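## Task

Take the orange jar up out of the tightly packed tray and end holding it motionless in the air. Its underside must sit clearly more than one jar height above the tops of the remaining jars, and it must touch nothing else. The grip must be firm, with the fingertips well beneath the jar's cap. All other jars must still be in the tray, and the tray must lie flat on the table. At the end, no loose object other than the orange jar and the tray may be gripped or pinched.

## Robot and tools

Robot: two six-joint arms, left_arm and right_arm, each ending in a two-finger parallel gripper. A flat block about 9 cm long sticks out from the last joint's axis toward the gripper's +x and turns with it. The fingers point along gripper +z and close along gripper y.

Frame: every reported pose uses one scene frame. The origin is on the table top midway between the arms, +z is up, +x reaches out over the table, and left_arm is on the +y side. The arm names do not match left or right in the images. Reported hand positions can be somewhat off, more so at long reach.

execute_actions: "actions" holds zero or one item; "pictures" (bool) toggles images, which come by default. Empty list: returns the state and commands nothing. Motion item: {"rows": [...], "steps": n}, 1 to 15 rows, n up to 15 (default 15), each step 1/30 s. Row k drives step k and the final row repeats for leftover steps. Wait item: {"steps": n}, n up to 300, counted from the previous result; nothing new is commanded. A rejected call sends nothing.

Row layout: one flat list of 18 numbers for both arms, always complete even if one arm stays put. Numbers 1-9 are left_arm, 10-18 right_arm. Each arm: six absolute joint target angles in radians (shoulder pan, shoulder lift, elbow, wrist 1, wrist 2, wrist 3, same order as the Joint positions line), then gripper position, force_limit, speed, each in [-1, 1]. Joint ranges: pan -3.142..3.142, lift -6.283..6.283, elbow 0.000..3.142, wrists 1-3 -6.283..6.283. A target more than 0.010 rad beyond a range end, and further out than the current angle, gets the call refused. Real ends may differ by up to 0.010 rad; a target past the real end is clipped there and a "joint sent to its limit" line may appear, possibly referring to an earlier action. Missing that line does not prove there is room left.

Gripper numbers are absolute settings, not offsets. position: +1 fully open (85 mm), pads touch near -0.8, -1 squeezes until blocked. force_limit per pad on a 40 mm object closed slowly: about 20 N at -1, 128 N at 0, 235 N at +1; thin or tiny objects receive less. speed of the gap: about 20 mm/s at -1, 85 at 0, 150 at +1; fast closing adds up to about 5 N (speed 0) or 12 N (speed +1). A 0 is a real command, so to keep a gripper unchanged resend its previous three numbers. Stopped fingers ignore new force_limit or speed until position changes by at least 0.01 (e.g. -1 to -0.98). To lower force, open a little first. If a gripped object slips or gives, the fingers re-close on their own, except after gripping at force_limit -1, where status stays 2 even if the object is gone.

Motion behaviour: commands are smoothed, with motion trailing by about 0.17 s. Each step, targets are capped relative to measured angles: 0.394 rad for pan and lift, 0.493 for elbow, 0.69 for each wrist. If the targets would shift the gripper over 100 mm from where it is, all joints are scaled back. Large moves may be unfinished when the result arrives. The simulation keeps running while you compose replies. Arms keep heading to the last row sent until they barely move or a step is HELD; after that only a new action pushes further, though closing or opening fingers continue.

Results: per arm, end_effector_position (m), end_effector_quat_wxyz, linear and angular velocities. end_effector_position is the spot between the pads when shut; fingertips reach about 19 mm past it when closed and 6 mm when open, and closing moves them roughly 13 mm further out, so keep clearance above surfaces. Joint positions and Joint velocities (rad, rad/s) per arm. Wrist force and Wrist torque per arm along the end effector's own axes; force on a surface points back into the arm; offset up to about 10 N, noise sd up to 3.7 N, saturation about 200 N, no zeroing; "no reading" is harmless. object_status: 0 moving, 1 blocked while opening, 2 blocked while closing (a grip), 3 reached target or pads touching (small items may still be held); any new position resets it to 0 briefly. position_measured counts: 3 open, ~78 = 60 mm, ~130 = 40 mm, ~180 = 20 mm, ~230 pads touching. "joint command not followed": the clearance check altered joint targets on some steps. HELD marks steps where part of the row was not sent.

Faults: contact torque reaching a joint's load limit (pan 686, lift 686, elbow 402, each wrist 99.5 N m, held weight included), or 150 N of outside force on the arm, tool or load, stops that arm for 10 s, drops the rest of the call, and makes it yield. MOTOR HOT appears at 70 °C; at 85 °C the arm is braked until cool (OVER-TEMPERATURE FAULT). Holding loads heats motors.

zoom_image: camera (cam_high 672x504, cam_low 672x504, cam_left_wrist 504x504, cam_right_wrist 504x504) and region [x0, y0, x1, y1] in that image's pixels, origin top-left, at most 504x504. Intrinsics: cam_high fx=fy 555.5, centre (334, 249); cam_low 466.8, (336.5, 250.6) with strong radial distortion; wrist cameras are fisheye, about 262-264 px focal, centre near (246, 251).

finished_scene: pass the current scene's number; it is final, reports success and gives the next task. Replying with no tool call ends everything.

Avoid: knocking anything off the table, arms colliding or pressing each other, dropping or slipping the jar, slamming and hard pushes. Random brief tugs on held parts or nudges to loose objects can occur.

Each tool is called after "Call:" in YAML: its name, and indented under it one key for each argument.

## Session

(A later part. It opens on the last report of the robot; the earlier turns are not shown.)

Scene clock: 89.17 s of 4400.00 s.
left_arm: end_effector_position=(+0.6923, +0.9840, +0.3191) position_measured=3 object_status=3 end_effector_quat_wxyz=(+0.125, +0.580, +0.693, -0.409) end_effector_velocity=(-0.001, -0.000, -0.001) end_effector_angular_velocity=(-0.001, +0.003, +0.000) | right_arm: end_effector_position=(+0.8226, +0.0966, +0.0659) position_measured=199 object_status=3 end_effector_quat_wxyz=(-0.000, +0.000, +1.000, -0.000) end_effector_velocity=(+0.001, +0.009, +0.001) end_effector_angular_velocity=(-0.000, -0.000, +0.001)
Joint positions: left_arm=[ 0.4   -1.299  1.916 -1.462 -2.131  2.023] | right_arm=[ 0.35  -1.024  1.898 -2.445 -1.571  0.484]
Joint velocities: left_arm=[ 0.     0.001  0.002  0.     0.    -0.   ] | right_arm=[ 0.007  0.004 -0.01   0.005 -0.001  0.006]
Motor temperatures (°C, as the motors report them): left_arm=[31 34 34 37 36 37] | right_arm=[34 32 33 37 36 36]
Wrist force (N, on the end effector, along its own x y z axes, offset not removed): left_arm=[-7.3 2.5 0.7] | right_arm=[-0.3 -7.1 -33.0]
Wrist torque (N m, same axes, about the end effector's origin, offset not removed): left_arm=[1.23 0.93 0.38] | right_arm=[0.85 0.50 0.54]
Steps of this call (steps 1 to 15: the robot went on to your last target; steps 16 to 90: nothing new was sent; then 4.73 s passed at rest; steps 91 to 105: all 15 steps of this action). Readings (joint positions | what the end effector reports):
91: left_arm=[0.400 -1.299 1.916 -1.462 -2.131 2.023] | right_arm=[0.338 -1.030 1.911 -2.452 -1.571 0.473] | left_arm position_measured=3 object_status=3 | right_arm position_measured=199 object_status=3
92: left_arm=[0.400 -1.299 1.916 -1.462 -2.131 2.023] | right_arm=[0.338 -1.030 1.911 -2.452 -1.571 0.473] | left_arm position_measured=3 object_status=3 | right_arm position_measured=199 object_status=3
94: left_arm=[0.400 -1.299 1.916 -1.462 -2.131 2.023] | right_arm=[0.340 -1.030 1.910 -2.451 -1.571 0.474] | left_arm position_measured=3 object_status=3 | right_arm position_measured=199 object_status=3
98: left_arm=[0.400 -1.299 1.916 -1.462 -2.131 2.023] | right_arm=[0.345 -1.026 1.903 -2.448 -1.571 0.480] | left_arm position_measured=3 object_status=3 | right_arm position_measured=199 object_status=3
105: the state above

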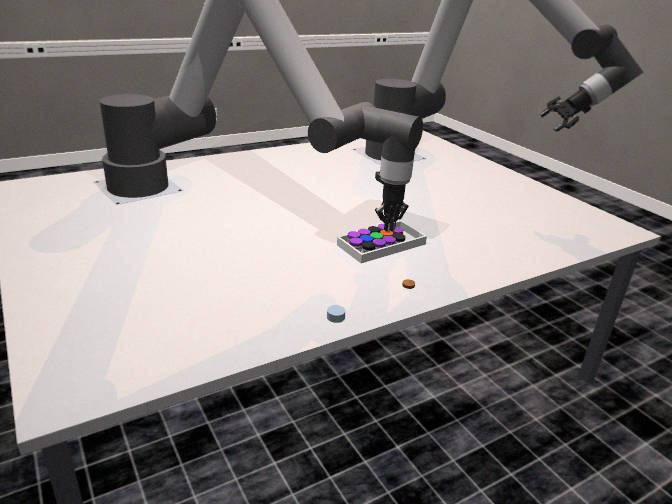

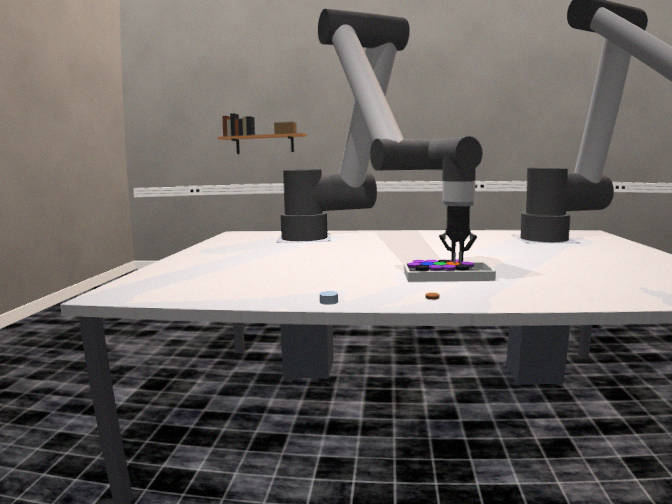

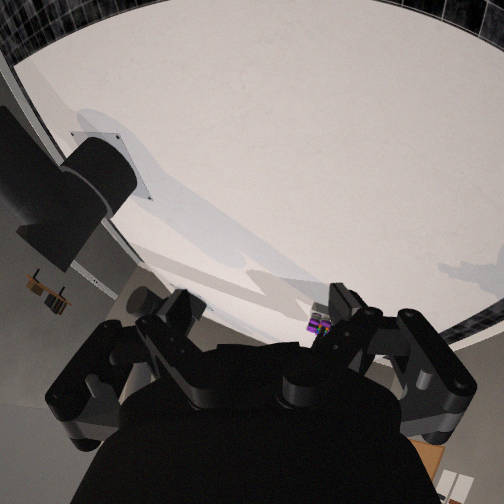

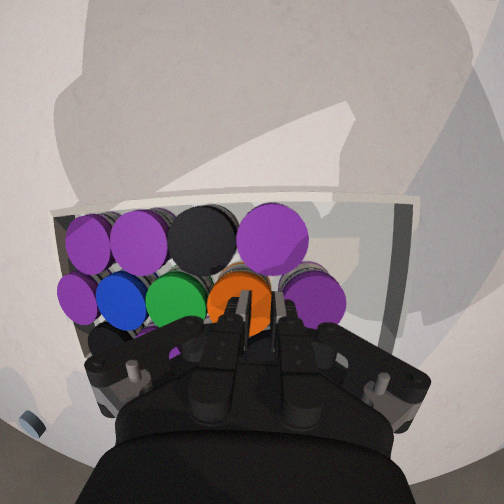

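Call:
execute_actions:
  actions:
    - {"rows":[[0.4,-1.299,1.916,-1.462,-2.131,2.023,1,0,0,0.3529,-1.0218,1.8942,-2.4432,-1.571,0.487,-0.55,0,0.5],[0.4,-1.299,1.916,-1.462,-2.131,2.023,1,0,0,0.3553,-1.0204,1.8915,-2.4419,-1.571,0.490,-0.55,0,0.5],[0.4,-1.299,1.916,-1.462,-2.131,2.023,1,0,0,0.3576,-1.0191,1.8888,-2.4405,-1.571,0.492,-0.55,0,0.5],[0.4,-1.299,1.916,-1.462,-2.131,2.023,1,0,0,0.3599,-1.0177,1.8861,-2.4392,-1.571,0.494,-0.55,0,0.5],[0.4,-1.299,1.916,-1.462,-2.131,2.023,1,0,0,0.3622,-1.0163,1.8834,-2.4379,-1.571,0.497,-0.55,0,0.5],[0.4,-1.299,1.916,-1.462,-2.131,2.023,1,0,0,0.3645,-1.0149,1.8807,-2.4366,-1.571,0.499,-0.55,0,0.5],[0.4,-1.299,1.916,-1.462,-2.131,2.023,1,0,0,0.3668,-1.0136,1.8780,-2.4352,-1.571,0.501,-0.55,0,0.5],[0.4,-1.299,1.916,-1.462,-2.131,2.023,1,0,0,0.3691,-1.0122,1.8753,-2.4339,-1.571,0.504,-0.55,0,0.5],[0.4,-1.299,1.916,-1.462,-2.131,2.023,1,0,0,0.3714,-1.0108,1.8726,-2.4326,-1.571,0.506,-0.55,0,0.5],[0.4,-1.299,1.916,-1.462,-2.131,2.023,1,0,0,0.3737,-1.0094,1.8699,-2.4313,-1.571,0.508,-0.55,0,0.5]]}
  pictures: false

Call:
execute_actions:
  actions:
    - {"steps":12}

Scene clock: 114.57 s of 4400.00 s.
left_arm: end_effector_position=(+0.6923, +0.9840, +0.3191) position_measured=3 object_status=3 end_effector_quat_wxyz=(+0.125, +0.580, +0.693, -0.409) end_effector_velocity=(-0.001, +0.001, -0.001) end_effector_angular_velocity=(-0.001, +0.001, +0.001) | right_arm: end_effector_position=(+0.8221, +0.1218, +0.0659) position_measured=199 object_status=3 end_effector_quat_wxyz=(-0.000, +0.000, +1.000, -0.000) end_effector_velocity=(-0.001, +0.032, -0.000) end_effector_angular_velocity=(-0.001, +0.000, +0.002)
Joint positions: left_arm=[ 0.4   -1.299  1.916 -1.462 -2.131  2.023] | right_arm=[ 0.37  -1.011  1.874 -2.433 -1.571  0.505]
Joint velocities: left_arm=[ 0.002  0.001  0.001 -0.     0.     0.001] | right_arm=[ 0.026  0.016 -0.031  0.016 -0.     0.025]
Motor temperatures (°C, as the motors report them): left_arm=[31 34 34 37 36 37] | right_arm=[34 32 33 37 36 36]
Wrist force (N, on the end effector, along its own x y z axes, offset not removed): left_arm=[-7.4 2.1 8.9] | right_arm=[2.3 5.0 2.2]
Wrist torque (N m, same axes, about the end effector's origin, offset not removed): left_arm=[1.21 1.18 0.35] | right_arm=[1.23 -0.01 0.55]
Steps of this call (steps 1 to 15: the robot went on to your last target; steps 16 to 90: nothing new was sent; then 21.90 s passed at rest; steps 91 to 105: all 15 steps of this action). Readings (joint positions | what the end effector reports):
91: left_arm=[0.400 -1.299 1.916 -1.462 -2.131 2.023] | right_arm=[0.351 -1.023 1.897 -2.444 -1.571 0.485] | left_arm position_measured=3 object_status=3 | right_arm position_measured=199 object_status=3
92: left_arm=[0.400 -1.299 1.916 -1.462 -2.131 2.023] | right_arm=[0.351 -1.023 1.897 -2.444 -1.571 0.485] | left_arm position_measured=3 object_status=3 | right_arm position_measured=199 object_status=3
94: left_arm=[0.400 -1.299 1.916 -1.462 -2.131 2.023] | right_arm=[0.352 -1.022 1.895 -2.444 -1.571 0.487] | left_arm position_measured=3 object_status=3 | right_arm position_measured=199 object_status=3
98: left_arm=[0.400 -1.299 1.916 -1.462 -2.131 2.023] | right_arm=[0.358 -1.019 1.888 -2.440 -1.571 0.493] | left_arm position_measured=3 object_status=3 | right_arm position_measured=199 object_status=3
105: the state above

Scene clock: 114.97 s of 4400.00 s.
left_arm: end_effector_position=(+0.6923, +0.9840, +0.3191) position_measured=3 object_status=3 end_effector_quat_wxyz=(+0.125, +0.580, +0.693, -0.409) end_effector_velocity=(+0.001, -0.000, -0.000) end_effector_angular_velocity=(+0.000, -0.001, -0.000) | right_arm: end_effector_position=(+0.8220, +0.1257, +0.0660) position_measured=199 object_status=3 end_effector_quat_wxyz=(+0.000, +0.000, +1.000, -0.000) end_effector_velocity=(+0.000, +0.001, +0.000) end_effector_angular_velocity=(+0.001, -0.000, -0.002)
Joint positions: left_arm=[ 0.4   -1.299  1.916 -1.462 -2.131  2.023] | right_arm=[ 0.374 -1.009  1.87  -2.431 -1.571  0.508]
Joint velocities: left_arm=[-0.  0. -0. -0. -0.  0.] | right_arm=[ 0.001  0.001 -0.002  0.     0.     0.003]
Motor temperatures (°C, as the motors report them): left_arm=[31 34 34 37 36 37] | right_arm=[34 32 33 37 36 36]
Wrist force (N, on the end effector, along its own x y z axes, offset not removed): left_arm=[-9.8 7.4 5.6] | right_arm=[4.3 6.1 -0.2]
Wrist torque (N m, same axes, about the end effector's origin, offset not removed): left_arm=[2.24 1.56 0.38] | right_arm=[1.34 -0.28 0.63]
Steps of this call (steps 1 to 12: the robot went on to your last target). Readings (joint positions | what the end effector reports):
1: left_arm=[0.400 -1.299 1.916 -1.462 -2.131 2.023] | right_arm=[0.371 -1.011 1.873 -2.433 -1.571 0.506] | left_arm position_measured=3 object_status=3 | right_arm position_measured=199 object_status=3
2: left_arm=[0.400 -1.299 1.916 -1.462 -2.131 2.023] | right_arm=[0.372 -1.010 1.872 -2.432 -1.571 0.506] | left_arm position_measured=3 object_status=3 | right_arm position_measured=199 object_status=3
4: left_arm=[0.400 -1.299 1.916 -1.462 -2.131 2.023] | right_arm=[0.373 -1.010 1.871 -2.432 -1.571 0.507] | left_arm position_measured=3 object_status=3 | right_arm position_measured=199 object_status=3
8: left_arm=[0.400 -1.299 1.916 -1.462 -2.131 2.023] | right_arm=[0.373 -1.010 1.870 -2.432 -1.571 0.508] | left_arm position_measured=3 object_status=3 | right_arm position_measured=199 object_status=3
12: the state above

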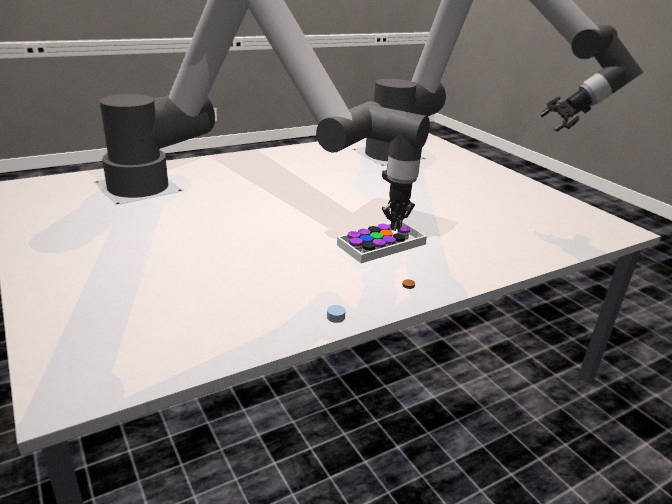

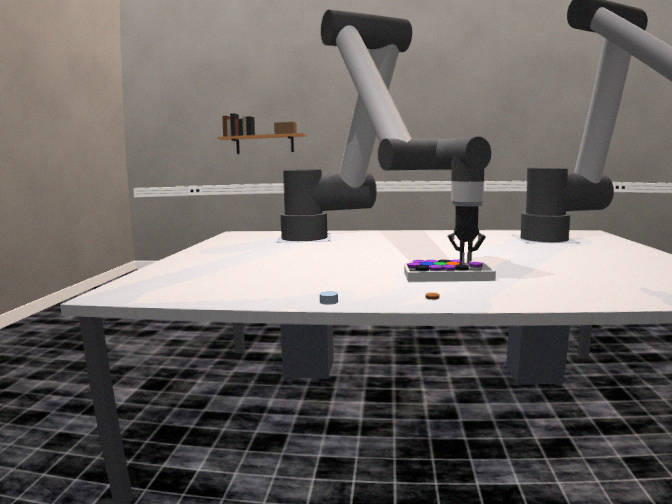

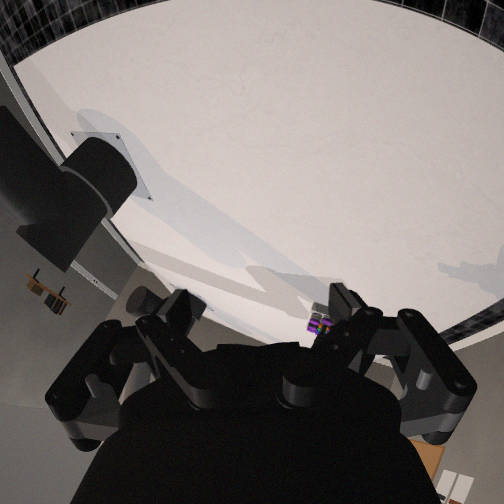

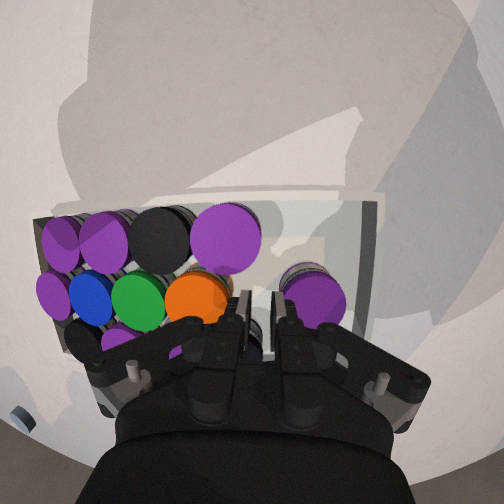

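Call:
execute_actions:
  actions:
    - {"rows":[[0.4,-1.299,1.916,-1.462,-2.131,2.023,1,0,0,0.3729,-1.0175,1.8685,-2.4218,-1.571,0.508,-0.55,0,0.5]],"steps":10}
  pictures: false

Call:
execute_actions:
  actions:
    - {"rows":[[0.4,-1.299,1.916,-1.462,-2.131,2.023,1,0,0,0.304,-1.057,1.9459,-2.4597,-1.571,0.439,-0.55,0,0.5]]}
  pictures: false

Call:
execute_actions:
  actions:
    - {"rows":[[0.4,-1.299,1.916,-1.462,-2.131,2.023,1,0,0,0.304,-1.057,1.9459,-2.4597,-1.571,0.439,-0.55,0,0.5],[0.4,-1.299,1.916,-1.462,-2.131,2.023,1,0,0,0.304,-1.055,1.9465,-2.4623,-1.571,0.439,-0.55,0,0.5],[0.4,-1.299,1.916,-1.462,-2.131,2.023,1,0,0,0.304,-1.053,1.9471,-2.4649,-1.571,0.439,-0.55,0,0.5],[0.4,-1.299,1.916,-1.462,-2.131,2.023,1,0,0,0.304,-1.0498,1.9482,-2.4692,-1.571,0.439,-0.55,0,0.5]]}
  pictures: false

Call:
execute_actions:
  actions:
    - {"steps":8}

Scene clock: 126.33 s of 4400.00 s.
left_arm: end_effector_position=(+0.6923, +0.9840, +0.3191) position_measured=3 object_status=3 end_effector_quat_wxyz=(+0.125, +0.580, +0.693, -0.409) end_effector_velocity=(-0.000, -0.001, -0.000) end_effector_angular_velocity=(-0.001, +0.001, -0.000) | right_arm: end_effector_position=(+0.8219, +0.1251, +0.0731) position_measured=199 object_status=3 end_effector_quat_wxyz=(+0.000, +0.001, +1.000, -0.000) end_effector_velocity=(+0.001, -0.001, +0.009) end_effector_angular_velocity=(+0.001, -0.001, -0.002)
Joint positions: left_arm=[ 0.4   -1.299  1.916 -1.462 -2.131  2.023] | right_arm=[ 0.373 -1.016  1.869 -2.423 -1.571  0.508]
Joint velocities: left_arm=[-0.001  0.     0.001  0.    -0.    -0.   ] | right_arm=[-0.001 -0.008 -0.002  0.009  0.001  0.001]
Motor temperatures (°C, as the motors report them): left_arm=[31 34 34 37 36 37] | right_arm=[34 32 33 37 36 36]
Wrist force (N, on the end effector, along its own x y z axes, offset not removed): left_arm=[-5.7 3.9 3.6] | right_arm=[0.0 3.6 0.1]
Wrist torque (N m, same axes, about the end effector's origin, offset not removed): left_arm=[1.58 0.80 0.31] | right_arm=[0.75 0.56 0.51]
Steps of this call (steps 1 to 15: the robot went on to your last target; steps 16 to 90: nothing new was sent; then 8.03 s passed at rest; steps 91 to 100: all 10 steps of this action). Readings (joint positions | what the end effector reports):
91: left_arm=[0.400 -1.299 1.916 -1.462 -2.131 2.023] | right_arm=[0.374 -1.009 1.870 -2.431 -1.571 0.508] | left_arm position_measured=3 object_status=3 | right_arm position_measured=199 object_status=3
92: left_arm=[0.400 -1.299 1.916 -1.462 -2.131 2.023] | right_arm=[0.374 -1.010 1.870 -2.431 -1.571 0.508] | left_arm position_measured=3 object_status=3 | right_arm position_measured=199 object_status=3
94: left_arm=[0.400 -1.299 1.916 -1.462 -2.131 2.023] | right_arm=[0.374 -1.012 1.869 -2.428 -1.571 0.508] | left_arm position_measured=3 object_status=3 | right_arm position_measured=199 object_status=3
98: left_arm=[0.400 -1.299 1.916 -1.462 -2.131 2.023] | right_arm=[0.373 -1.016 1.869 -2.424 -1.571 0.508] | left_arm position_measured=3 object_status=3 | right_arm position_measured=199 object_status=3
100: the state above

Scene clock: 126.83 s of 4400.00 s.
left_arm: end_effector_position=(+0.6923, +0.9840, +0.3191) position_measured=3 object_status=3 end_effector_quat_wxyz=(+0.125, +0.580, +0.693, -0.409) end_effector_velocity=(+0.001, -0.001, +0.000) end_effector_angular_velocity=(+0.000, -0.000, -0.002) | right_arm: end_effector_position=(+0.8231, +0.0457, +0.0739) position_measured=199 object_status=3 end_effector_quat_wxyz=(+0.000, +0.001, +1.000, -0.000) end_effector_velocity=(+0.000, -0.023, +0.000) end_effector_angular_velocity=(-0.001, -0.001, +0.000)
Joint positions: left_arm=[ 0.4   -1.299  1.916 -1.462 -2.131  2.023] | right_arm=[ 0.307 -1.056  1.943 -2.458 -1.571  0.442]
Joint velocities: left_arm=[-0.002 -0.    -0.    -0.     0.    -0.   ] | right_arm=[-0.02  -0.011  0.021 -0.011 -0.001 -0.02 ]
Motor temperatures (°C, as the motors report them): left_arm=[31 34 34 37 36 37] | right_arm=[34 32 33 37 36 36]
Wrist force (N, on the end effector, along its own x y z axes, offset not removed): left_arm=[-12.4 3.5 3.1] | right_arm=[1.6 2.3 2.6]
Wrist torque (N m, same axes, about the end effector's origin, offset not removed): left_arm=[1.35 2.04 0.23] | right_arm=[0.49 0.20 0.58]
Steps of this call (steps 1 to 15: all 15 steps of this action). Readings (joint positions | what the end effector reports):
1: left_arm=[0.400 -1.299 1.916 -1.462 -2.131 2.023] | right_arm=[0.373 -1.017 1.869 -2.423 -1.571 0.508] | left_arm position_measured=3 object_status=3 | right_arm position_measured=199 object_status=3
2: left_arm=[0.400 -1.299 1.916 -1.462 -2.131 2.023] | right_arm=[0.371 -1.019 1.871 -2.424 -1.571 0.506] | left_arm position_measured=3 object_status=3 | right_arm position_measured=199 object_status=3
4: left_arm=[0.400 -1.299 1.916 -1.462 -2.131 2.023] | right_arm=[0.349 -1.032 1.894 -2.436 -1.571 0.484] | left_arm position_measured=3 object_status=3 | right_arm position_measured=199 object_status=3
8: left_arm=[0.400 -1.299 1.916 -1.462 -2.131 2.023] | right_arm=[0.320 -1.048 1.928 -2.451 -1.571 0.455] | left_arm position_measured=3 object_status=3 | right_arm position_measured=199 object_status=3
15: the state above

Scene clock: 127.33 s of 4400.00 s.
left_arm: end_effector_position=(+0.6923, +0.9840, +0.3191) position_measured=3 object_status=3 end_effector_quat_wxyz=(+0.125, +0.580, +0.693, -0.409) end_effector_velocity=(+0.001, -0.001, +0.000) end_effector_angular_velocity=(+0.000, -0.001, -0.002) | right_arm: end_effector_position=(+0.8229, +0.0428, +0.0669) position_measured=199 object_status=3 end_effector_quat_wxyz=(+0.000, +0.001, +1.000, -0.000) end_effector_velocity=(-0.001, -0.001, -0.004) end_effector_angular_velocity=(-0.001, +0.001, -0.001)
Joint positions: left_arm=[ 0.4   -1.299  1.916 -1.462 -2.131  2.023] | right_arm=[ 0.304 -1.05   1.948 -2.469 -1.571  0.439]
Joint velocities: left_arm=[-0.002  0.    -0.001  0.     0.     0.   ] | right_arm=[-0.     0.003  0.002 -0.005 -0.     0.   ]
Motor temperatures (°C, as the motors report them): left_arm=[31 34 34 37 36 37] | right_arm=[34 32 33 37 36 36]
Wrist force (N, on the end effector, along its own x y z axes, offset not removed): left_arm=[-7.3 4.5 3.6] | right_arm=[-2.0 3.6 2.5]
Wrist torque (N m, same axes, about the end effector's origin, offset not removed): left_arm=[1.65 1.12 0.15] | right_arm=[0.73 0.87 0.61]
Steps of this call (steps 1 to 15: all 15 steps of this action). Readings (joint positions | what the end effector reports):
1: left_arm=[0.400 -1.299 1.916 -1.462 -2.131 2.023] | right_arm=[0.306 -1.056 1.944 -2.459 -1.571 0.441] | left_arm position_measured=3 object_status=3 | right_arm position_measured=199 object_status=3
2: left_arm=[0.400 -1.299 1.916 -1.462 -2.131 2.023] | right_arm=[0.305 -1.056 1.944 -2.459 -1.571 0.440] | left_arm position_measured=3 object_status=3 | right_arm position_measured=199 object_status=3
4: left_arm=[0.400 -1.299 1.916 -1.462 -2.131 2.023] | right_arm=[0.305 -1.056 1.945 -2.460 -1.571 0.440] | left_arm position_measured=3 object_status=3 | right_arm position_measured=199 object_status=3
8: left_arm=[0.400 -1.299 1.916 -1.462 -2.131 2.023] | right_arm=[0.304 -1.053 1.947 -2.465 -1.571 0.439] | left_arm position_measured=3 object_status=3 | right_arm position_measured=199 object_status=3
15: the state above

Scene clock: 127.60 s of 4400.00 s.
left_arm: end_effector_position=(+0.6923, +0.9840, +0.3191) position_measured=3 object_status=3 end_effector_quat_wxyz=(+0.125, +0.580, +0.693, -0.409) end_effector_velocity=(-0.000, -0.001, -0.000) end_effector_angular_velocity=(-0.001, +0.001, -0.001) | right_arm: end_effector_position=(+0.8229, +0.0428, +0.0665) position_measured=199 object_status=3 end_effector_quat_wxyz=(+0.000, +0.001, +1.000, -0.000) end_effector_velocity=(-0.000, -0.000, -0.001) end_effector_angular_velocity=(-0.000, +0.001, -0.000)
Joint positions: left_arm=[ 0.4   -1.299  1.916 -1.462 -2.131  2.023] | right_arm=[ 0.304 -1.05   1.948 -2.469 -1.571  0.439]
Joint velocities: left_arm=[-0.001  0.     0.001  0.    -0.     0.   ] | right_arm=[0.    0.001 0.    0.    0.    0.   ]
Motor temperatures (°C, as the motors report them): left_arm=[31 34 34 37 36 37] | right_arm=[34 32 33 37 36 36]
Wrist force (N, on the end effector, along its own x y z axes, offset not removed): left_arm=[-6.4 2.9 5.9] | right_arm=[-0.2 3.7 -1.7]
Wrist torque (N m, same axes, about the end effector's origin, offset not removed): left_arm=[1.38 0.87 0.26] | right_arm=[0.76 0.46 0.51]
Steps of this call (steps 1 to 8: the robot went on to your last target). Readings (joint positions | what the end effector reports):
1: left_arm=[0.400 -1.299 1.916 -1.462 -2.131 2.023] | right_arm=[0.304 -1.050 1.948 -2.469 -1.571 0.439] | left_arm position_measured=3 object_status=3 | right_arm position_measured=199 object_status=3
2: left_arm=[0.400 -1.299 1.916 -1.462 -2.131 2.023] | right_arm=[0.304 -1.050 1.948 -2.469 -1.571 0.439] | left_arm position_measured=3 object_status=3 | right_arm position_measured=199 object_status=3
4: left_arm=[0.400 -1.299 1.916 -1.462 -2.131 2.023] | right_arm=[0.304 -1.050 1.948 -2.469 -1.571 0.439] | left_arm position_measured=3 object_status=3 | right_arm position_measured=199 object_status=3
8: the state above

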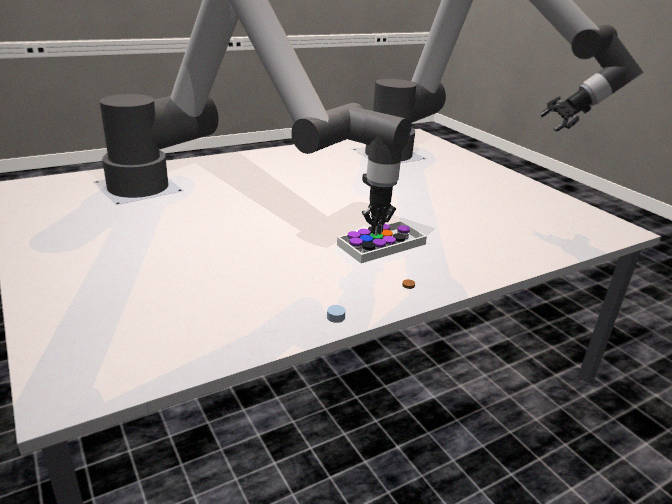

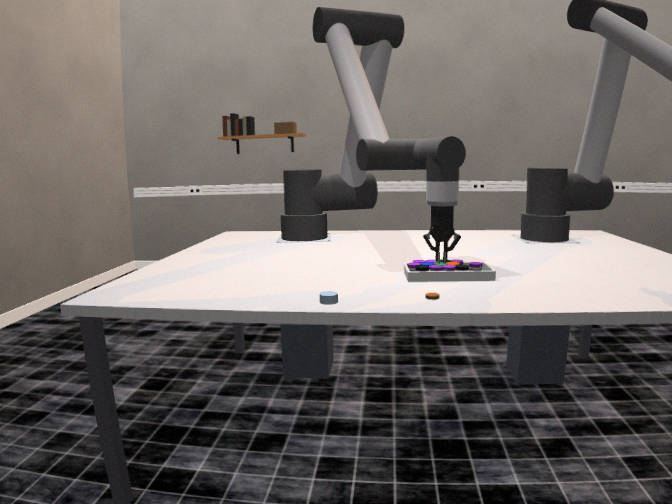

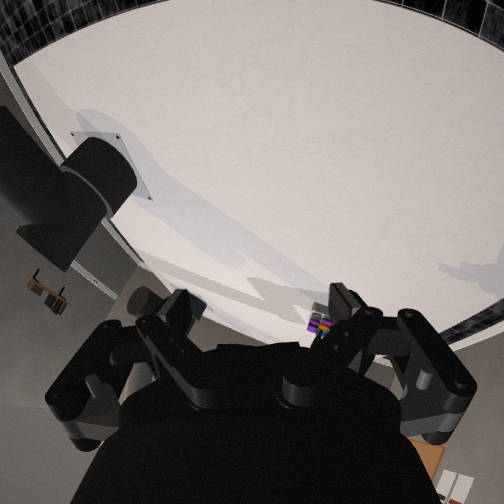

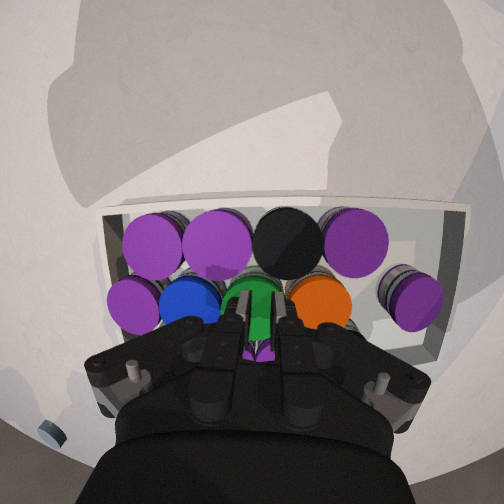

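Call:
execute_actions:
  actions:
    - {"rows":[[0.4,-1.299,1.916,-1.462,-2.131,2.023,1,0,0,0.304,-1.0492,1.9484,-2.47,-1.571,0.439,-0.55,0,0.5]],"steps":10}
  pictures: false

Call:
execute_actions:
  actions:
    - {"rows":[[0.4,-1.299,1.916,-1.462,-2.131,2.023,1,0,0,0.3066,-1.0478,1.9456,-2.4686,-1.571,0.4416,-0.55,0,0.5],[0.4,-1.299,1.916,-1.462,-2.131,2.023,1,0,0,0.3092,-1.0463,1.9428,-2.4673,-1.571,0.4442,-0.55,0,0.5],[0.4,-1.299,1.916,-1.462,-2.131,2.023,1,0,0,0.3118,-1.0449,1.94,-2.4659,-1.571,0.4468,-0.55,0,0.5],[0.4,-1.299,1.916,-1.462,-2.131,2.023,1,0,0,0.3144,-1.0435,1.9372,-2.4645,-1.571,0.4494,-0.55,0,0.5],[0.4,-1.299,1.916,-1.462,-2.131,2.023,1,0,0,0.317,-1.042,1.9344,-2.4632,-1.571,0.452,-0.55,0,0.5],[0.4,-1.299,1.916,-1.462,-2.131,2.023,1,0,0,0.3196,-1.0406,1.9316,-2.4618,-1.571,0.4546,-0.55,0,0.5]]}

Scene clock: 133.53 s of 4400.00 s.
left_arm: end_effector_position=(+0.6923, +0.9840, +0.3191) position_measured=3 object_status=3 end_effector_quat_wxyz=(+0.125, +0.580, +0.693, -0.409) end_effector_velocity=(-0.002, +0.000, -0.001) end_effector_angular_velocity=(-0.001, +0.002, +0.001) | right_arm: end_effector_position=(+0.8230, +0.0428, +0.0660) position_measured=199 object_status=3 end_effector_quat_wxyz=(+0.000, +0.001, +1.000, -0.000) end_effector_velocity=(-0.002, -0.000, -0.002) end_effector_angular_velocity=(+0.000, +0.003, -0.000)
Joint positions: left_arm=[ 0.4   -1.299  1.916 -1.462 -2.131  2.023] | right_arm=[ 0.304 -1.049  1.948 -2.47  -1.571  0.439]
Joint velocities: left_arm=[ 0.001 -0.001  0.003 -0.     0.    -0.   ] | right_arm=[ 0.     0.     0.002 -0.001  0.001  0.   ]
Motor temperatures (°C, as the motors report them): left_arm=[31 34 34 37 36 37] | right_arm=[34 32 33 37 36 36]
Wrist force (N, on the end effector, along its own x y z axes, offset not removed): left_arm=[-18.7 6.1 3.5] | right_arm=[10.1 1.3 -34.9]
Wrist torque (N m, same axes, about the end effector's origin, offset not removed): left_arm=[1.89 3.22 0.30] | right_arm=[0.60 0.27 0.56]
Steps of this call (steps 1 to 15: the robot went on to your last target; steps 16 to 90: nothing new was sent; then 2.60 s passed at rest; steps 91 to 100: all 10 steps of this action). Readings (joint positions | what the end effector reports):
91: left_arm=[0.400 -1.299 1.916 -1.462 -2.131 2.023] | right_arm=[0.304 -1.050 1.948 -2.469 -1.571 0.439] | left_arm position_measured=3 object_status=3 | right_arm position_measured=199 object_status=3
92: left_arm=[0.400 -1.299 1.916 -1.462 -2.131 2.023] | right_arm=[0.304 -1.050 1.948 -2.469 -1.571 0.439] | left_arm position_measured=3 object_status=3 | right_arm position_measured=199 object_status=3
94: left_arm=[0.400 -1.299 1.916 -1.462 -2.131 2.023] | right_arm=[0.304 -1.050 1.948 -2.470 -1.571 0.439] | left_arm position_measured=3 object_status=3 | right_arm position_measured=199 object_status=3
98: left_arm=[0.400 -1.299 1.916 -1.462 -2.131 2.023] | right_arm=[0.304 -1.049 1.948 -2.470 -1.571 0.439] | left_arm position_measured=3 object_status=3 | right_arm position_measured=199 object_status=3
100: the state above

Scene clock: 134.03 s of 4400.00 s.
left_arm: end_effector_position=(+0.6923, +0.9840, +0.3191) position_measured=3 object_status=3 end_effector_quat_wxyz=(+0.125, +0.580, +0.693, -0.409) end_effector_velocity=(-0.001, +0.000, -0.000) end_effector_angular_velocity=(+0.000, +0.001, +0.001) | right_arm: end_effector_position=(+0.8231, +0.0596, +0.0658) position_measured=199 object_status=3 end_effector_quat_wxyz=(+0.000, +0.001, +1.000, -0.000) end_effector_velocity=(-0.001, +0.011, -0.000) end_effector_angular_velocity=(+0.001, +0.002, +0.000)
Joint positions: left_arm=[ 0.4   -1.299  1.916 -1.462 -2.131  2.023] | right_arm=[ 0.318 -1.041  1.933 -2.462 -1.571  0.453]
Joint velocities: left_arm=[ 0.001 -0.     0.001  0.     0.    -0.001] | right_arm=[ 0.009  0.005 -0.009  0.005  0.001  0.009]
Motor temperatures (°C, as the motors report them): left_arm=[31 34 34 37 36 37] | right_arm=[34 32 33 37 36 36]
Wrist force (N, on the end effector, along its own x y z axes, offset not removed): left_arm=[-9.4 5.4 0.7] | right_arm=[3.2 -4.7 -43.5]
Wrist torque (N m, same axes, about the end effector's origin, offset not removed): left_arm=[1.68 1.54 0.46] | right_arm=[1.20 0.47 0.58]
Steps of this call (steps 1 to 15: all 15 steps of this action). Readings (joint positions | what the end effector reports):
1: left_arm=[0.400 -1.299 1.916 -1.462 -2.131 2.023] | right_arm=[0.304 -1.049 1.948 -2.470 -1.571 0.439] | left_arm position_measured=3 object_status=3 | right_arm position_measured=199 object_status=3
2: left_arm=[0.400 -1.299 1.916 -1.462 -2.131 2.023] | right_arm=[0.304 -1.049 1.948 -2.470 -1.571 0.439] | left_arm position_measured=3 object_status=3 | right_arm position_measured=199 object_status=3
4: left_arm=[0.400 -1.299 1.916 -1.462 -2.131 2.023] | right_arm=[0.306 -1.048 1.947 -2.469 -1.571 0.441] | left_arm position_measured=3 object_status=3 | right_arm position_measured=199 object_status=3
8: left_arm=[0.400 -1.299 1.916 -1.462 -2.131 2.023] | right_arm=[0.312 -1.045 1.939 -2.466 -1.571 0.448] | left_arm position_measured=3 object_status=3 | right_arm position_measured=199 object_status=3
15: the state above

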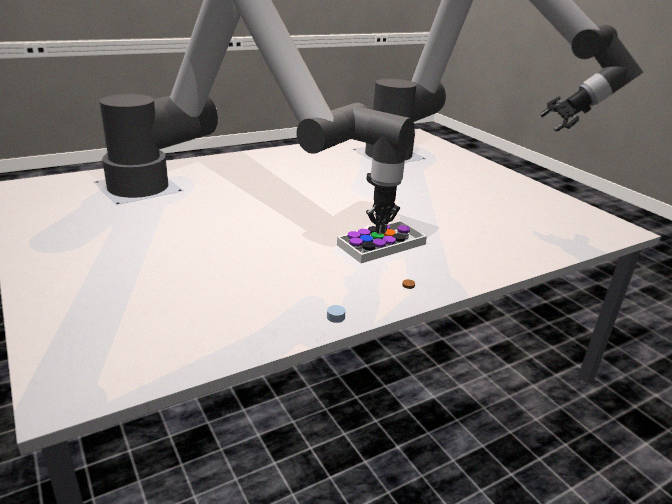

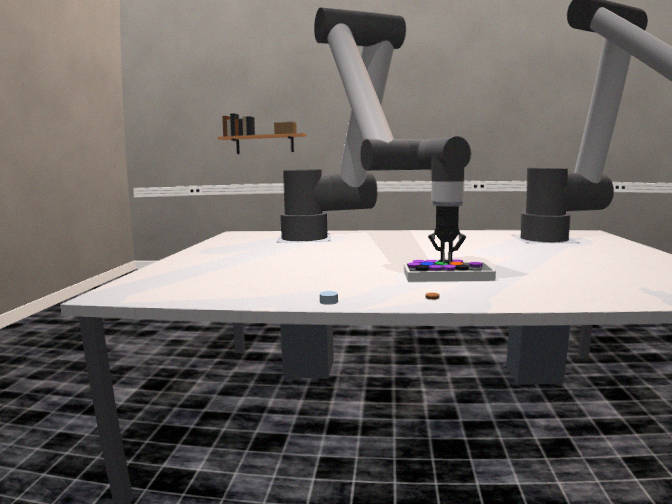

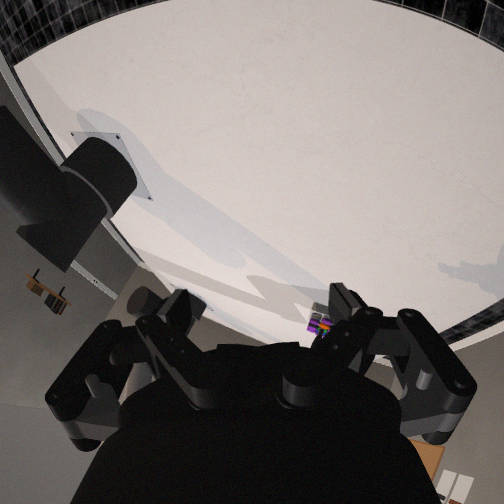

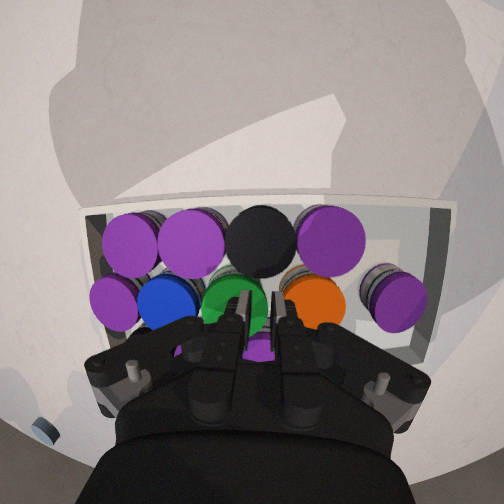

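Call:
execute_actions:
  actions:
    - {"rows":[[0.4,-1.299,1.916,-1.462,-2.131,2.023,1,0,0,0.3196,-1.0482,1.9292,-2.4518,-1.571,0.4546,-0.55,0,0.5]],"steps":9}
  pictures: false

Call:
execute_actions:
  actions:
    - {"rows":[[0.4,-1.299,1.916,-1.462,-2.131,2.023,1,0,0,0.3498,-1.0294,1.8961,-2.4375,-1.571,0.485,0.2,0,0.5]]}
  pictures: false

Call:
execute_actions:
  actions:
    - {"steps":10}

Call:
zoom_image:
  camera: "cam_right_wrist"
  region: [120, 180, 410, 380]

Scene clock: 140.70 s of 4400.00 s.
left_arm: end_effector_position=(+0.6923, +0.9840, +0.3191) position_measured=3 object_status=3 end_effector_quat_wxyz=(+0.125, +0.580, +0.693, -0.409) end_effector_velocity=(+0.001, +0.000, +0.001) end_effector_angular_velocity=(+0.000, -0.001, -0.000) | right_arm: end_effector_position=(+0.8228, +0.0609, +0.0721) position_measured=199 object_status=3 end_effector_quat_wxyz=(-0.000, +0.001, +1.000, -0.000) end_effector_velocity=(-0.000, -0.000, +0.010) end_effector_angular_velocity=(+0.000, -0.000, -0.001)
Joint positions: left_arm=[ 0.4   -1.299  1.916 -1.462 -2.131  2.023] | right_arm=[ 0.32  -1.047  1.93  -2.453 -1.571  0.455]
Joint velocities: left_arm=[-0.     0.    -0.001 -0.    -0.     0.   ] | right_arm=[-0.    -0.01  -0.002  0.012  0.     0.001]
Motor temperatures (°C, as the motors report them): left_arm=[31 34 34 37 36 37] | right_arm=[34 32 33 37 36 36]
Wrist force (N, on the end effector, along its own x y z axes, offset not removed): left_arm=[-8.3 4.5 4.0] | right_arm=[1.5 5.1 3.4]
Wrist torque (N m, same axes, about the end effector's origin, offset not removed): left_arm=[1.64 1.24 0.35] | right_arm=[1.00 0.26 0.61]
Steps of this call (steps 1 to 15: the robot went on to your last target; steps 16 to 90: nothing new was sent; then 3.37 s passed at rest; steps 91 to 99: all 9 steps of this action). Readings (joint positions | what the end effector reports):
91: left_arm=[0.400 -1.299 1.916 -1.462 -2.131 2.023] | right_arm=[0.320 -1.041 1.932 -2.462 -1.571 0.455] | left_arm position_measured=3 object_status=3 | right_arm position_measured=199 object_status=3
92: left_arm=[0.400 -1.299 1.916 -1.462 -2.131 2.023] | right_arm=[0.320 -1.041 1.931 -2.461 -1.571 0.455] | left_arm position_measured=3 object_status=3 | right_arm position_measured=199 object_status=3
94: left_arm=[0.400 -1.299 1.916 -1.462 -2.131 2.023] | right_arm=[0.320 -1.043 1.931 -2.458 -1.571 0.455] | left_arm position_measured=3 object_status=3 | right_arm position_measured=199 object_status=3
98: left_arm=[0.400 -1.299 1.916 -1.462 -2.131 2.023] | right_arm=[0.320 -1.046 1.930 -2.454 -1.571 0.455] | left_arm position_measured=3 object_status=3 | right_arm position_measured=199 object_status=3
99: the state above

Scene clock: 141.20 s of 4400.00 s.
left_arm: end_effector_position=(+0.6923, +0.9840, +0.3191) position_measured=3 object_status=3 end_effector_quat_wxyz=(+0.125, +0.580, +0.693, -0.409) end_effector_velocity=(-0.000, +0.000, -0.000) end_effector_angular_velocity=(-0.000, -0.000, -0.000) | right_arm: end_effector_position=(+0.8227, +0.0955, +0.0722) position_measured=105 object_status=0 end_effector_quat_wxyz=(+0.000, +0.001, +1.000, -0.000) end_effector_velocity=(-0.001, +0.010, -0.000) end_effector_angular_velocity=(+0.002, -0.001, +0.000)
Joint positions: left_arm=[ 0.4   -1.299  1.916 -1.462 -2.131  2.023] | right_arm=[ 0.349 -1.03   1.897 -2.438 -1.571  0.484]
Joint velocities: left_arm=[ 0.     0.     0.001 -0.    -0.     0.   ] | right_arm=[ 0.008  0.005 -0.008  0.001  0.002  0.008]
Motor temperatures (°C, as the motors report them): left_arm=[31 34 34 37 36 37] | right_arm=[34 32 33 37 36 36]
Wrist force (N, on the end effector, along its own x y z axes, offset not removed): left_arm=[-14.1 6.6 1.3] | right_arm=[-0.5 1.9 3.0]
Wrist torque (N m, same axes, about the end effector's origin, offset not removed): left_arm=[2.14 2.49 0.38] | right_arm=[0.44 0.48 0.56]
Steps of this call (steps 1 to 15: all 15 steps of this action). Readings (joint positions | what the end effector reports):
1: left_arm=[0.400 -1.299 1.916 -1.462 -2.131 2.023] | right_arm=[0.320 -1.047 1.930 -2.453 -1.571 0.455] | left_arm position_measured=3 object_status=3 | right_arm position_measured=199 object_status=0
2: left_arm=[0.400 -1.299 1.916 -1.462 -2.131 2.023] | right_arm=[0.321 -1.046 1.928 -2.452 -1.571 0.456] | left_arm position_measured=3 object_status=3 | right_arm position_measured=199 object_status=0
4: left_arm=[0.400 -1.299 1.916 -1.462 -2.131 2.023] | right_arm=[0.331 -1.040 1.917 -2.447 -1.571 0.466] | left_arm position_measured=3 object_status=3 | right_arm position_measured=189 object_status=0
8: left_arm=[0.400 -1.299 1.916 -1.462 -2.131 2.023] | right_arm=[0.343 -1.033 1.903 -2.441 -1.571 0.478] | left_arm position_measured=3 object_status=3 | right_arm position_measured=151 object_status=0
15: the state above

Scene clock: 141.53 s of 4400.00 s.
left_arm: end_effector_position=(+0.6923, +0.9840, +0.3191) position_measured=3 object_status=3 end_effector_quat_wxyz=(+0.125, +0.580, +0.693, -0.409) end_effector_velocity=(+0.001, +0.000, +0.002) end_effector_angular_velocity=(+0.001, -0.003, -0.001) | right_arm: end_effector_position=(+0.8227, +0.0967, +0.0721) position_measured=104 object_status=3 end_effector_quat_wxyz=(+0.000, +0.001, +1.000, -0.000) end_effector_velocity=(-0.001, +0.001, -0.001) end_effector_angular_velocity=(+0.001, +0.001, -0.000)
Joint positions: left_arm=[ 0.4   -1.299  1.916 -1.462 -2.131  2.023] | right_arm=[ 0.35  -1.029  1.896 -2.438 -1.571  0.485]
Joint velocities: left_arm=[-0.    -0.001 -0.002 -0.     0.     0.   ] | right_arm=[ 0.001  0.     0.001 -0.     0.001  0.001]
Motor temperatures (°C, as the motors report them): left_arm=[31 34 34 37 36 37] | right_arm=[34 32 33 37 36 36]
Wrist force (N, on the end effector, along its own x y z axes, offset not removed): left_arm=[-6.2 3.8 2.9] | right_arm=[-1.9 2.7 0.1]
Wrist torque (N m, same axes, about the end effector's origin, offset not removed): left_arm=[1.53 0.90 0.32] | right_arm=[0.59 0.88 0.58]
Steps of this call (steps 1 to 10: the robot went on to your last target). Readings (joint positions | what the end effector reports):
1: left_arm=[0.400 -1.299 1.916 -1.462 -2.131 2.023] | right_arm=[0.349 -1.030 1.897 -2.438 -1.571 0.484] | left_arm position_measured=3 object_status=3 | right_arm position_measured=104 object_status=0
2: left_arm=[0.400 -1.299 1.916 -1.462 -2.131 2.023] | right_arm=[0.349 -1.030 1.897 -2.438 -1.571 0.484] | left_arm position_measured=3 object_status=3 | right_arm position_measured=104 object_status=0
4: left_arm=[0.400 -1.299 1.916 -1.462 -2.131 2.023] | right_arm=[0.349 -1.030 1.897 -2.438 -1.571 0.485] | left_arm position_measured=3 object_status=3 | right_arm position_measured=104 object_status=0
8: left_arm=[0.400 -1.299 1.916 -1.462 -2.131 2.023] | right_arm=[0.350 -1.029 1.896 -2.438 -1.571 0.485] | left_arm position_measured=3 object_status=3 | right_arm position_measured=104 object_status=3
10: the state above

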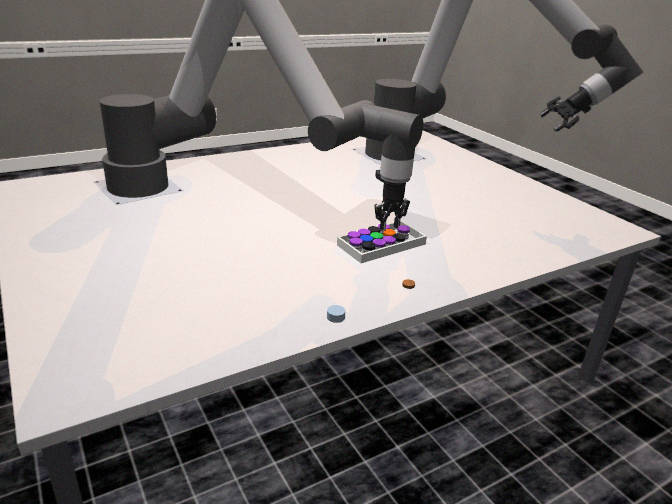

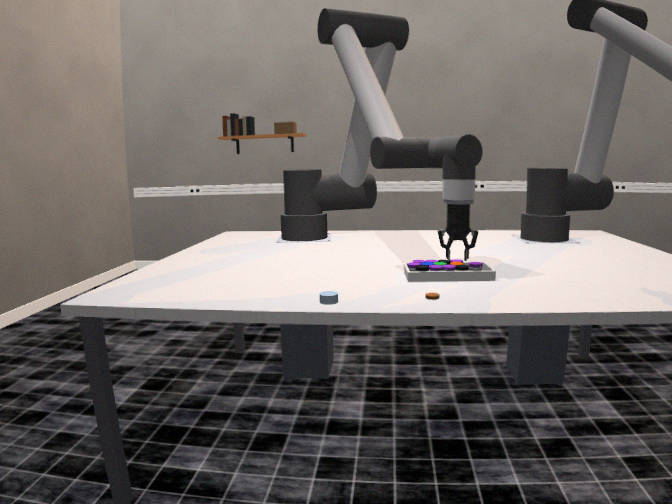

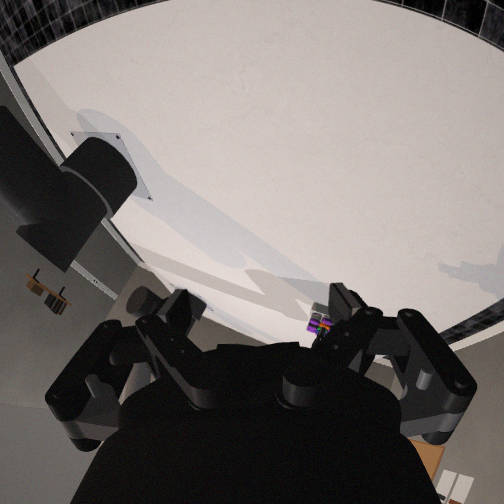

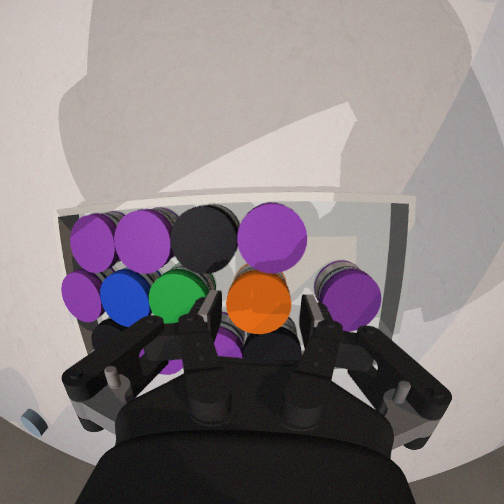

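Region (120, 180, 410, 380) of cam_right_wrist's 504x504 image, scaled by 1.738, with more detail than that image has; it fills the top 348 rows of this view, and the rest is white.

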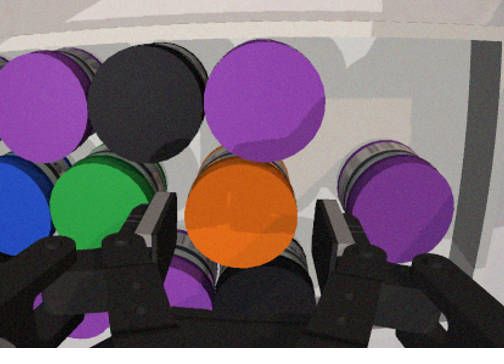

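Call:
execute_actions:
  actions:
    - {"rows":[[0.4,-1.299,1.916,-1.462,-2.131,2.023,1,0,0,0.3498,-1.0195,1.8991,-2.4504,-1.571,0.485,0.2,0,0.5]]}

Call:
zoom_image:
  camera: "cam_right_wrist"
  region: [120, 180, 410, 380]

Scene clock: 144.70 s of 4400.00 s.
left_arm: end_effector_position=(+0.6923, +0.9840, +0.3191) position_measured=3 object_status=3 end_effector_quat_wxyz=(+0.125, +0.580, +0.693, -0.409) end_effector_velocity=(-0.002, +0.000, -0.001) end_effector_angular_velocity=(-0.001, +0.003, +0.002) | right_arm: end_effector_position=(+0.8228, +0.0968, +0.0620) position_measured=104 object_status=3 end_effector_quat_wxyz=(+0.000, +0.001, +1.000, -0.000) end_effector_velocity=(-0.000, -0.000, -0.003) end_effector_angular_velocity=(-0.001, +0.001, -0.000)
Joint positions: left_arm=[ 0.4   -1.299  1.916 -1.462 -2.131  2.023] | right_arm=[ 0.35  -1.02   1.899 -2.45  -1.571  0.485]
Joint velocities: left_arm=[ 0.001  0.     0.002 -0.    -0.    -0.001] | right_arm=[ 0.     0.003  0.001 -0.002 -0.     0.   ]
Motor temperatures (°C, as the motors report them): left_arm=[31 34 34 37 36 37] | right_arm=[34 32 33 37 36 36]
Wrist force (N, on the end effector, along its own x y z axes, offset not removed): left_arm=[-8.4 5.9 5.5] | right_arm=[2.8 1.5 1.2]
Wrist torque (N m, same axes, about the end effector's origin, offset not removed): left_arm=[1.82 1.33 0.31] | right_arm=[0.33 -0.05 0.69]
Steps of this call (steps 1 to 15: the robot went on to your last target; steps 16 to 80: nothing new was sent; steps 81 to 95: all 15 steps of this action). Readings (joint positions | what the end effector reports):
81: left_arm=[0.400 -1.299 1.916 -1.462 -2.131 2.023] | right_arm=[0.350 -1.029 1.896 -2.437 -1.571 0.485] | left_arm position_measured=3 object_status=3 | right_arm position_measured=104 object_status=3
82: left_arm=[0.400 -1.299 1.916 -1.462 -2.131 2.023] | right_arm=[0.350 -1.029 1.896 -2.438 -1.571 0.485] | left_arm position_measured=3 object_status=3 | right_arm position_measured=104 object_status=3
84: left_arm=[0.400 -1.299 1.916 -1.462 -2.131 2.023] | right_arm=[0.350 -1.026 1.897 -2.442 -1.571 0.485] | left_arm position_measured=3 object_status=3 | right_arm position_measured=104 object_status=3
88: left_arm=[0.400 -1.299 1.916 -1.462 -2.131 2.023] | right_arm=[0.350 -1.022 1.898 -2.447 -1.571 0.485] | left_arm position_measured=3 object_status=3 | right_arm position_measured=104 object_status=3
95: the state above

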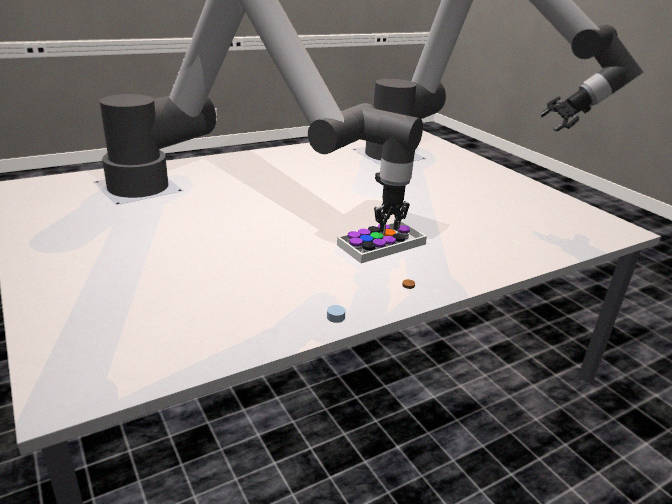

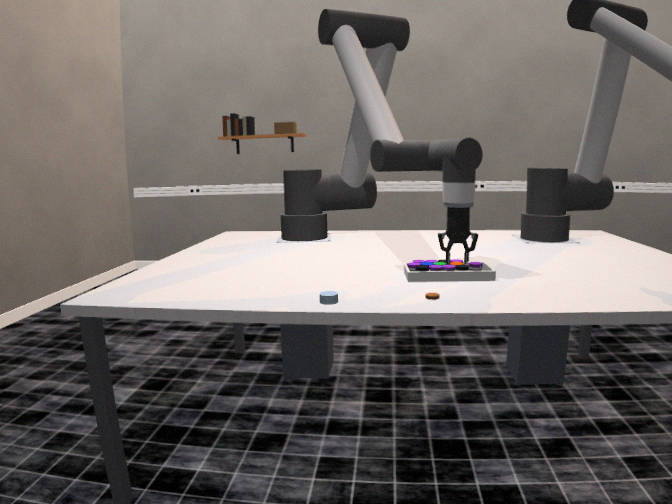

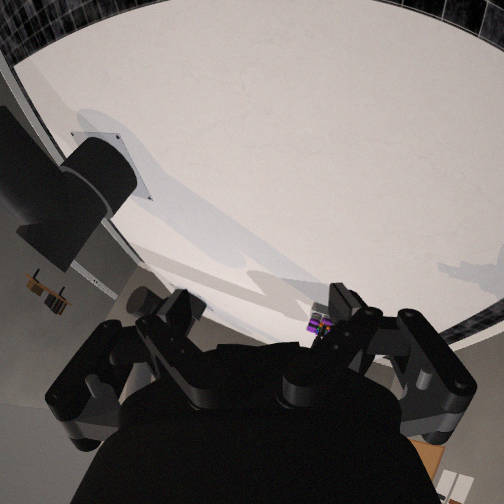

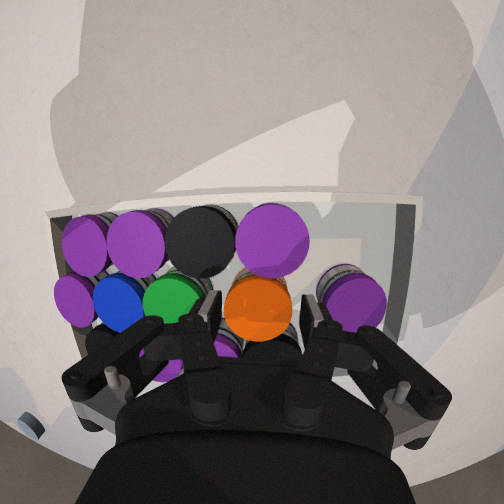

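Region (120, 180, 410, 380) of cam_right_wrist's 504x504 image, scaled by 1.738, with more detail than that image has; it fills the top 348 rows of this view, and the rest is white.

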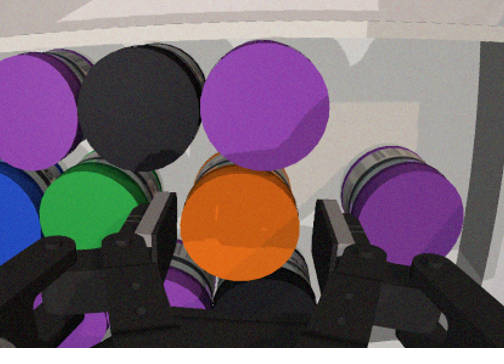

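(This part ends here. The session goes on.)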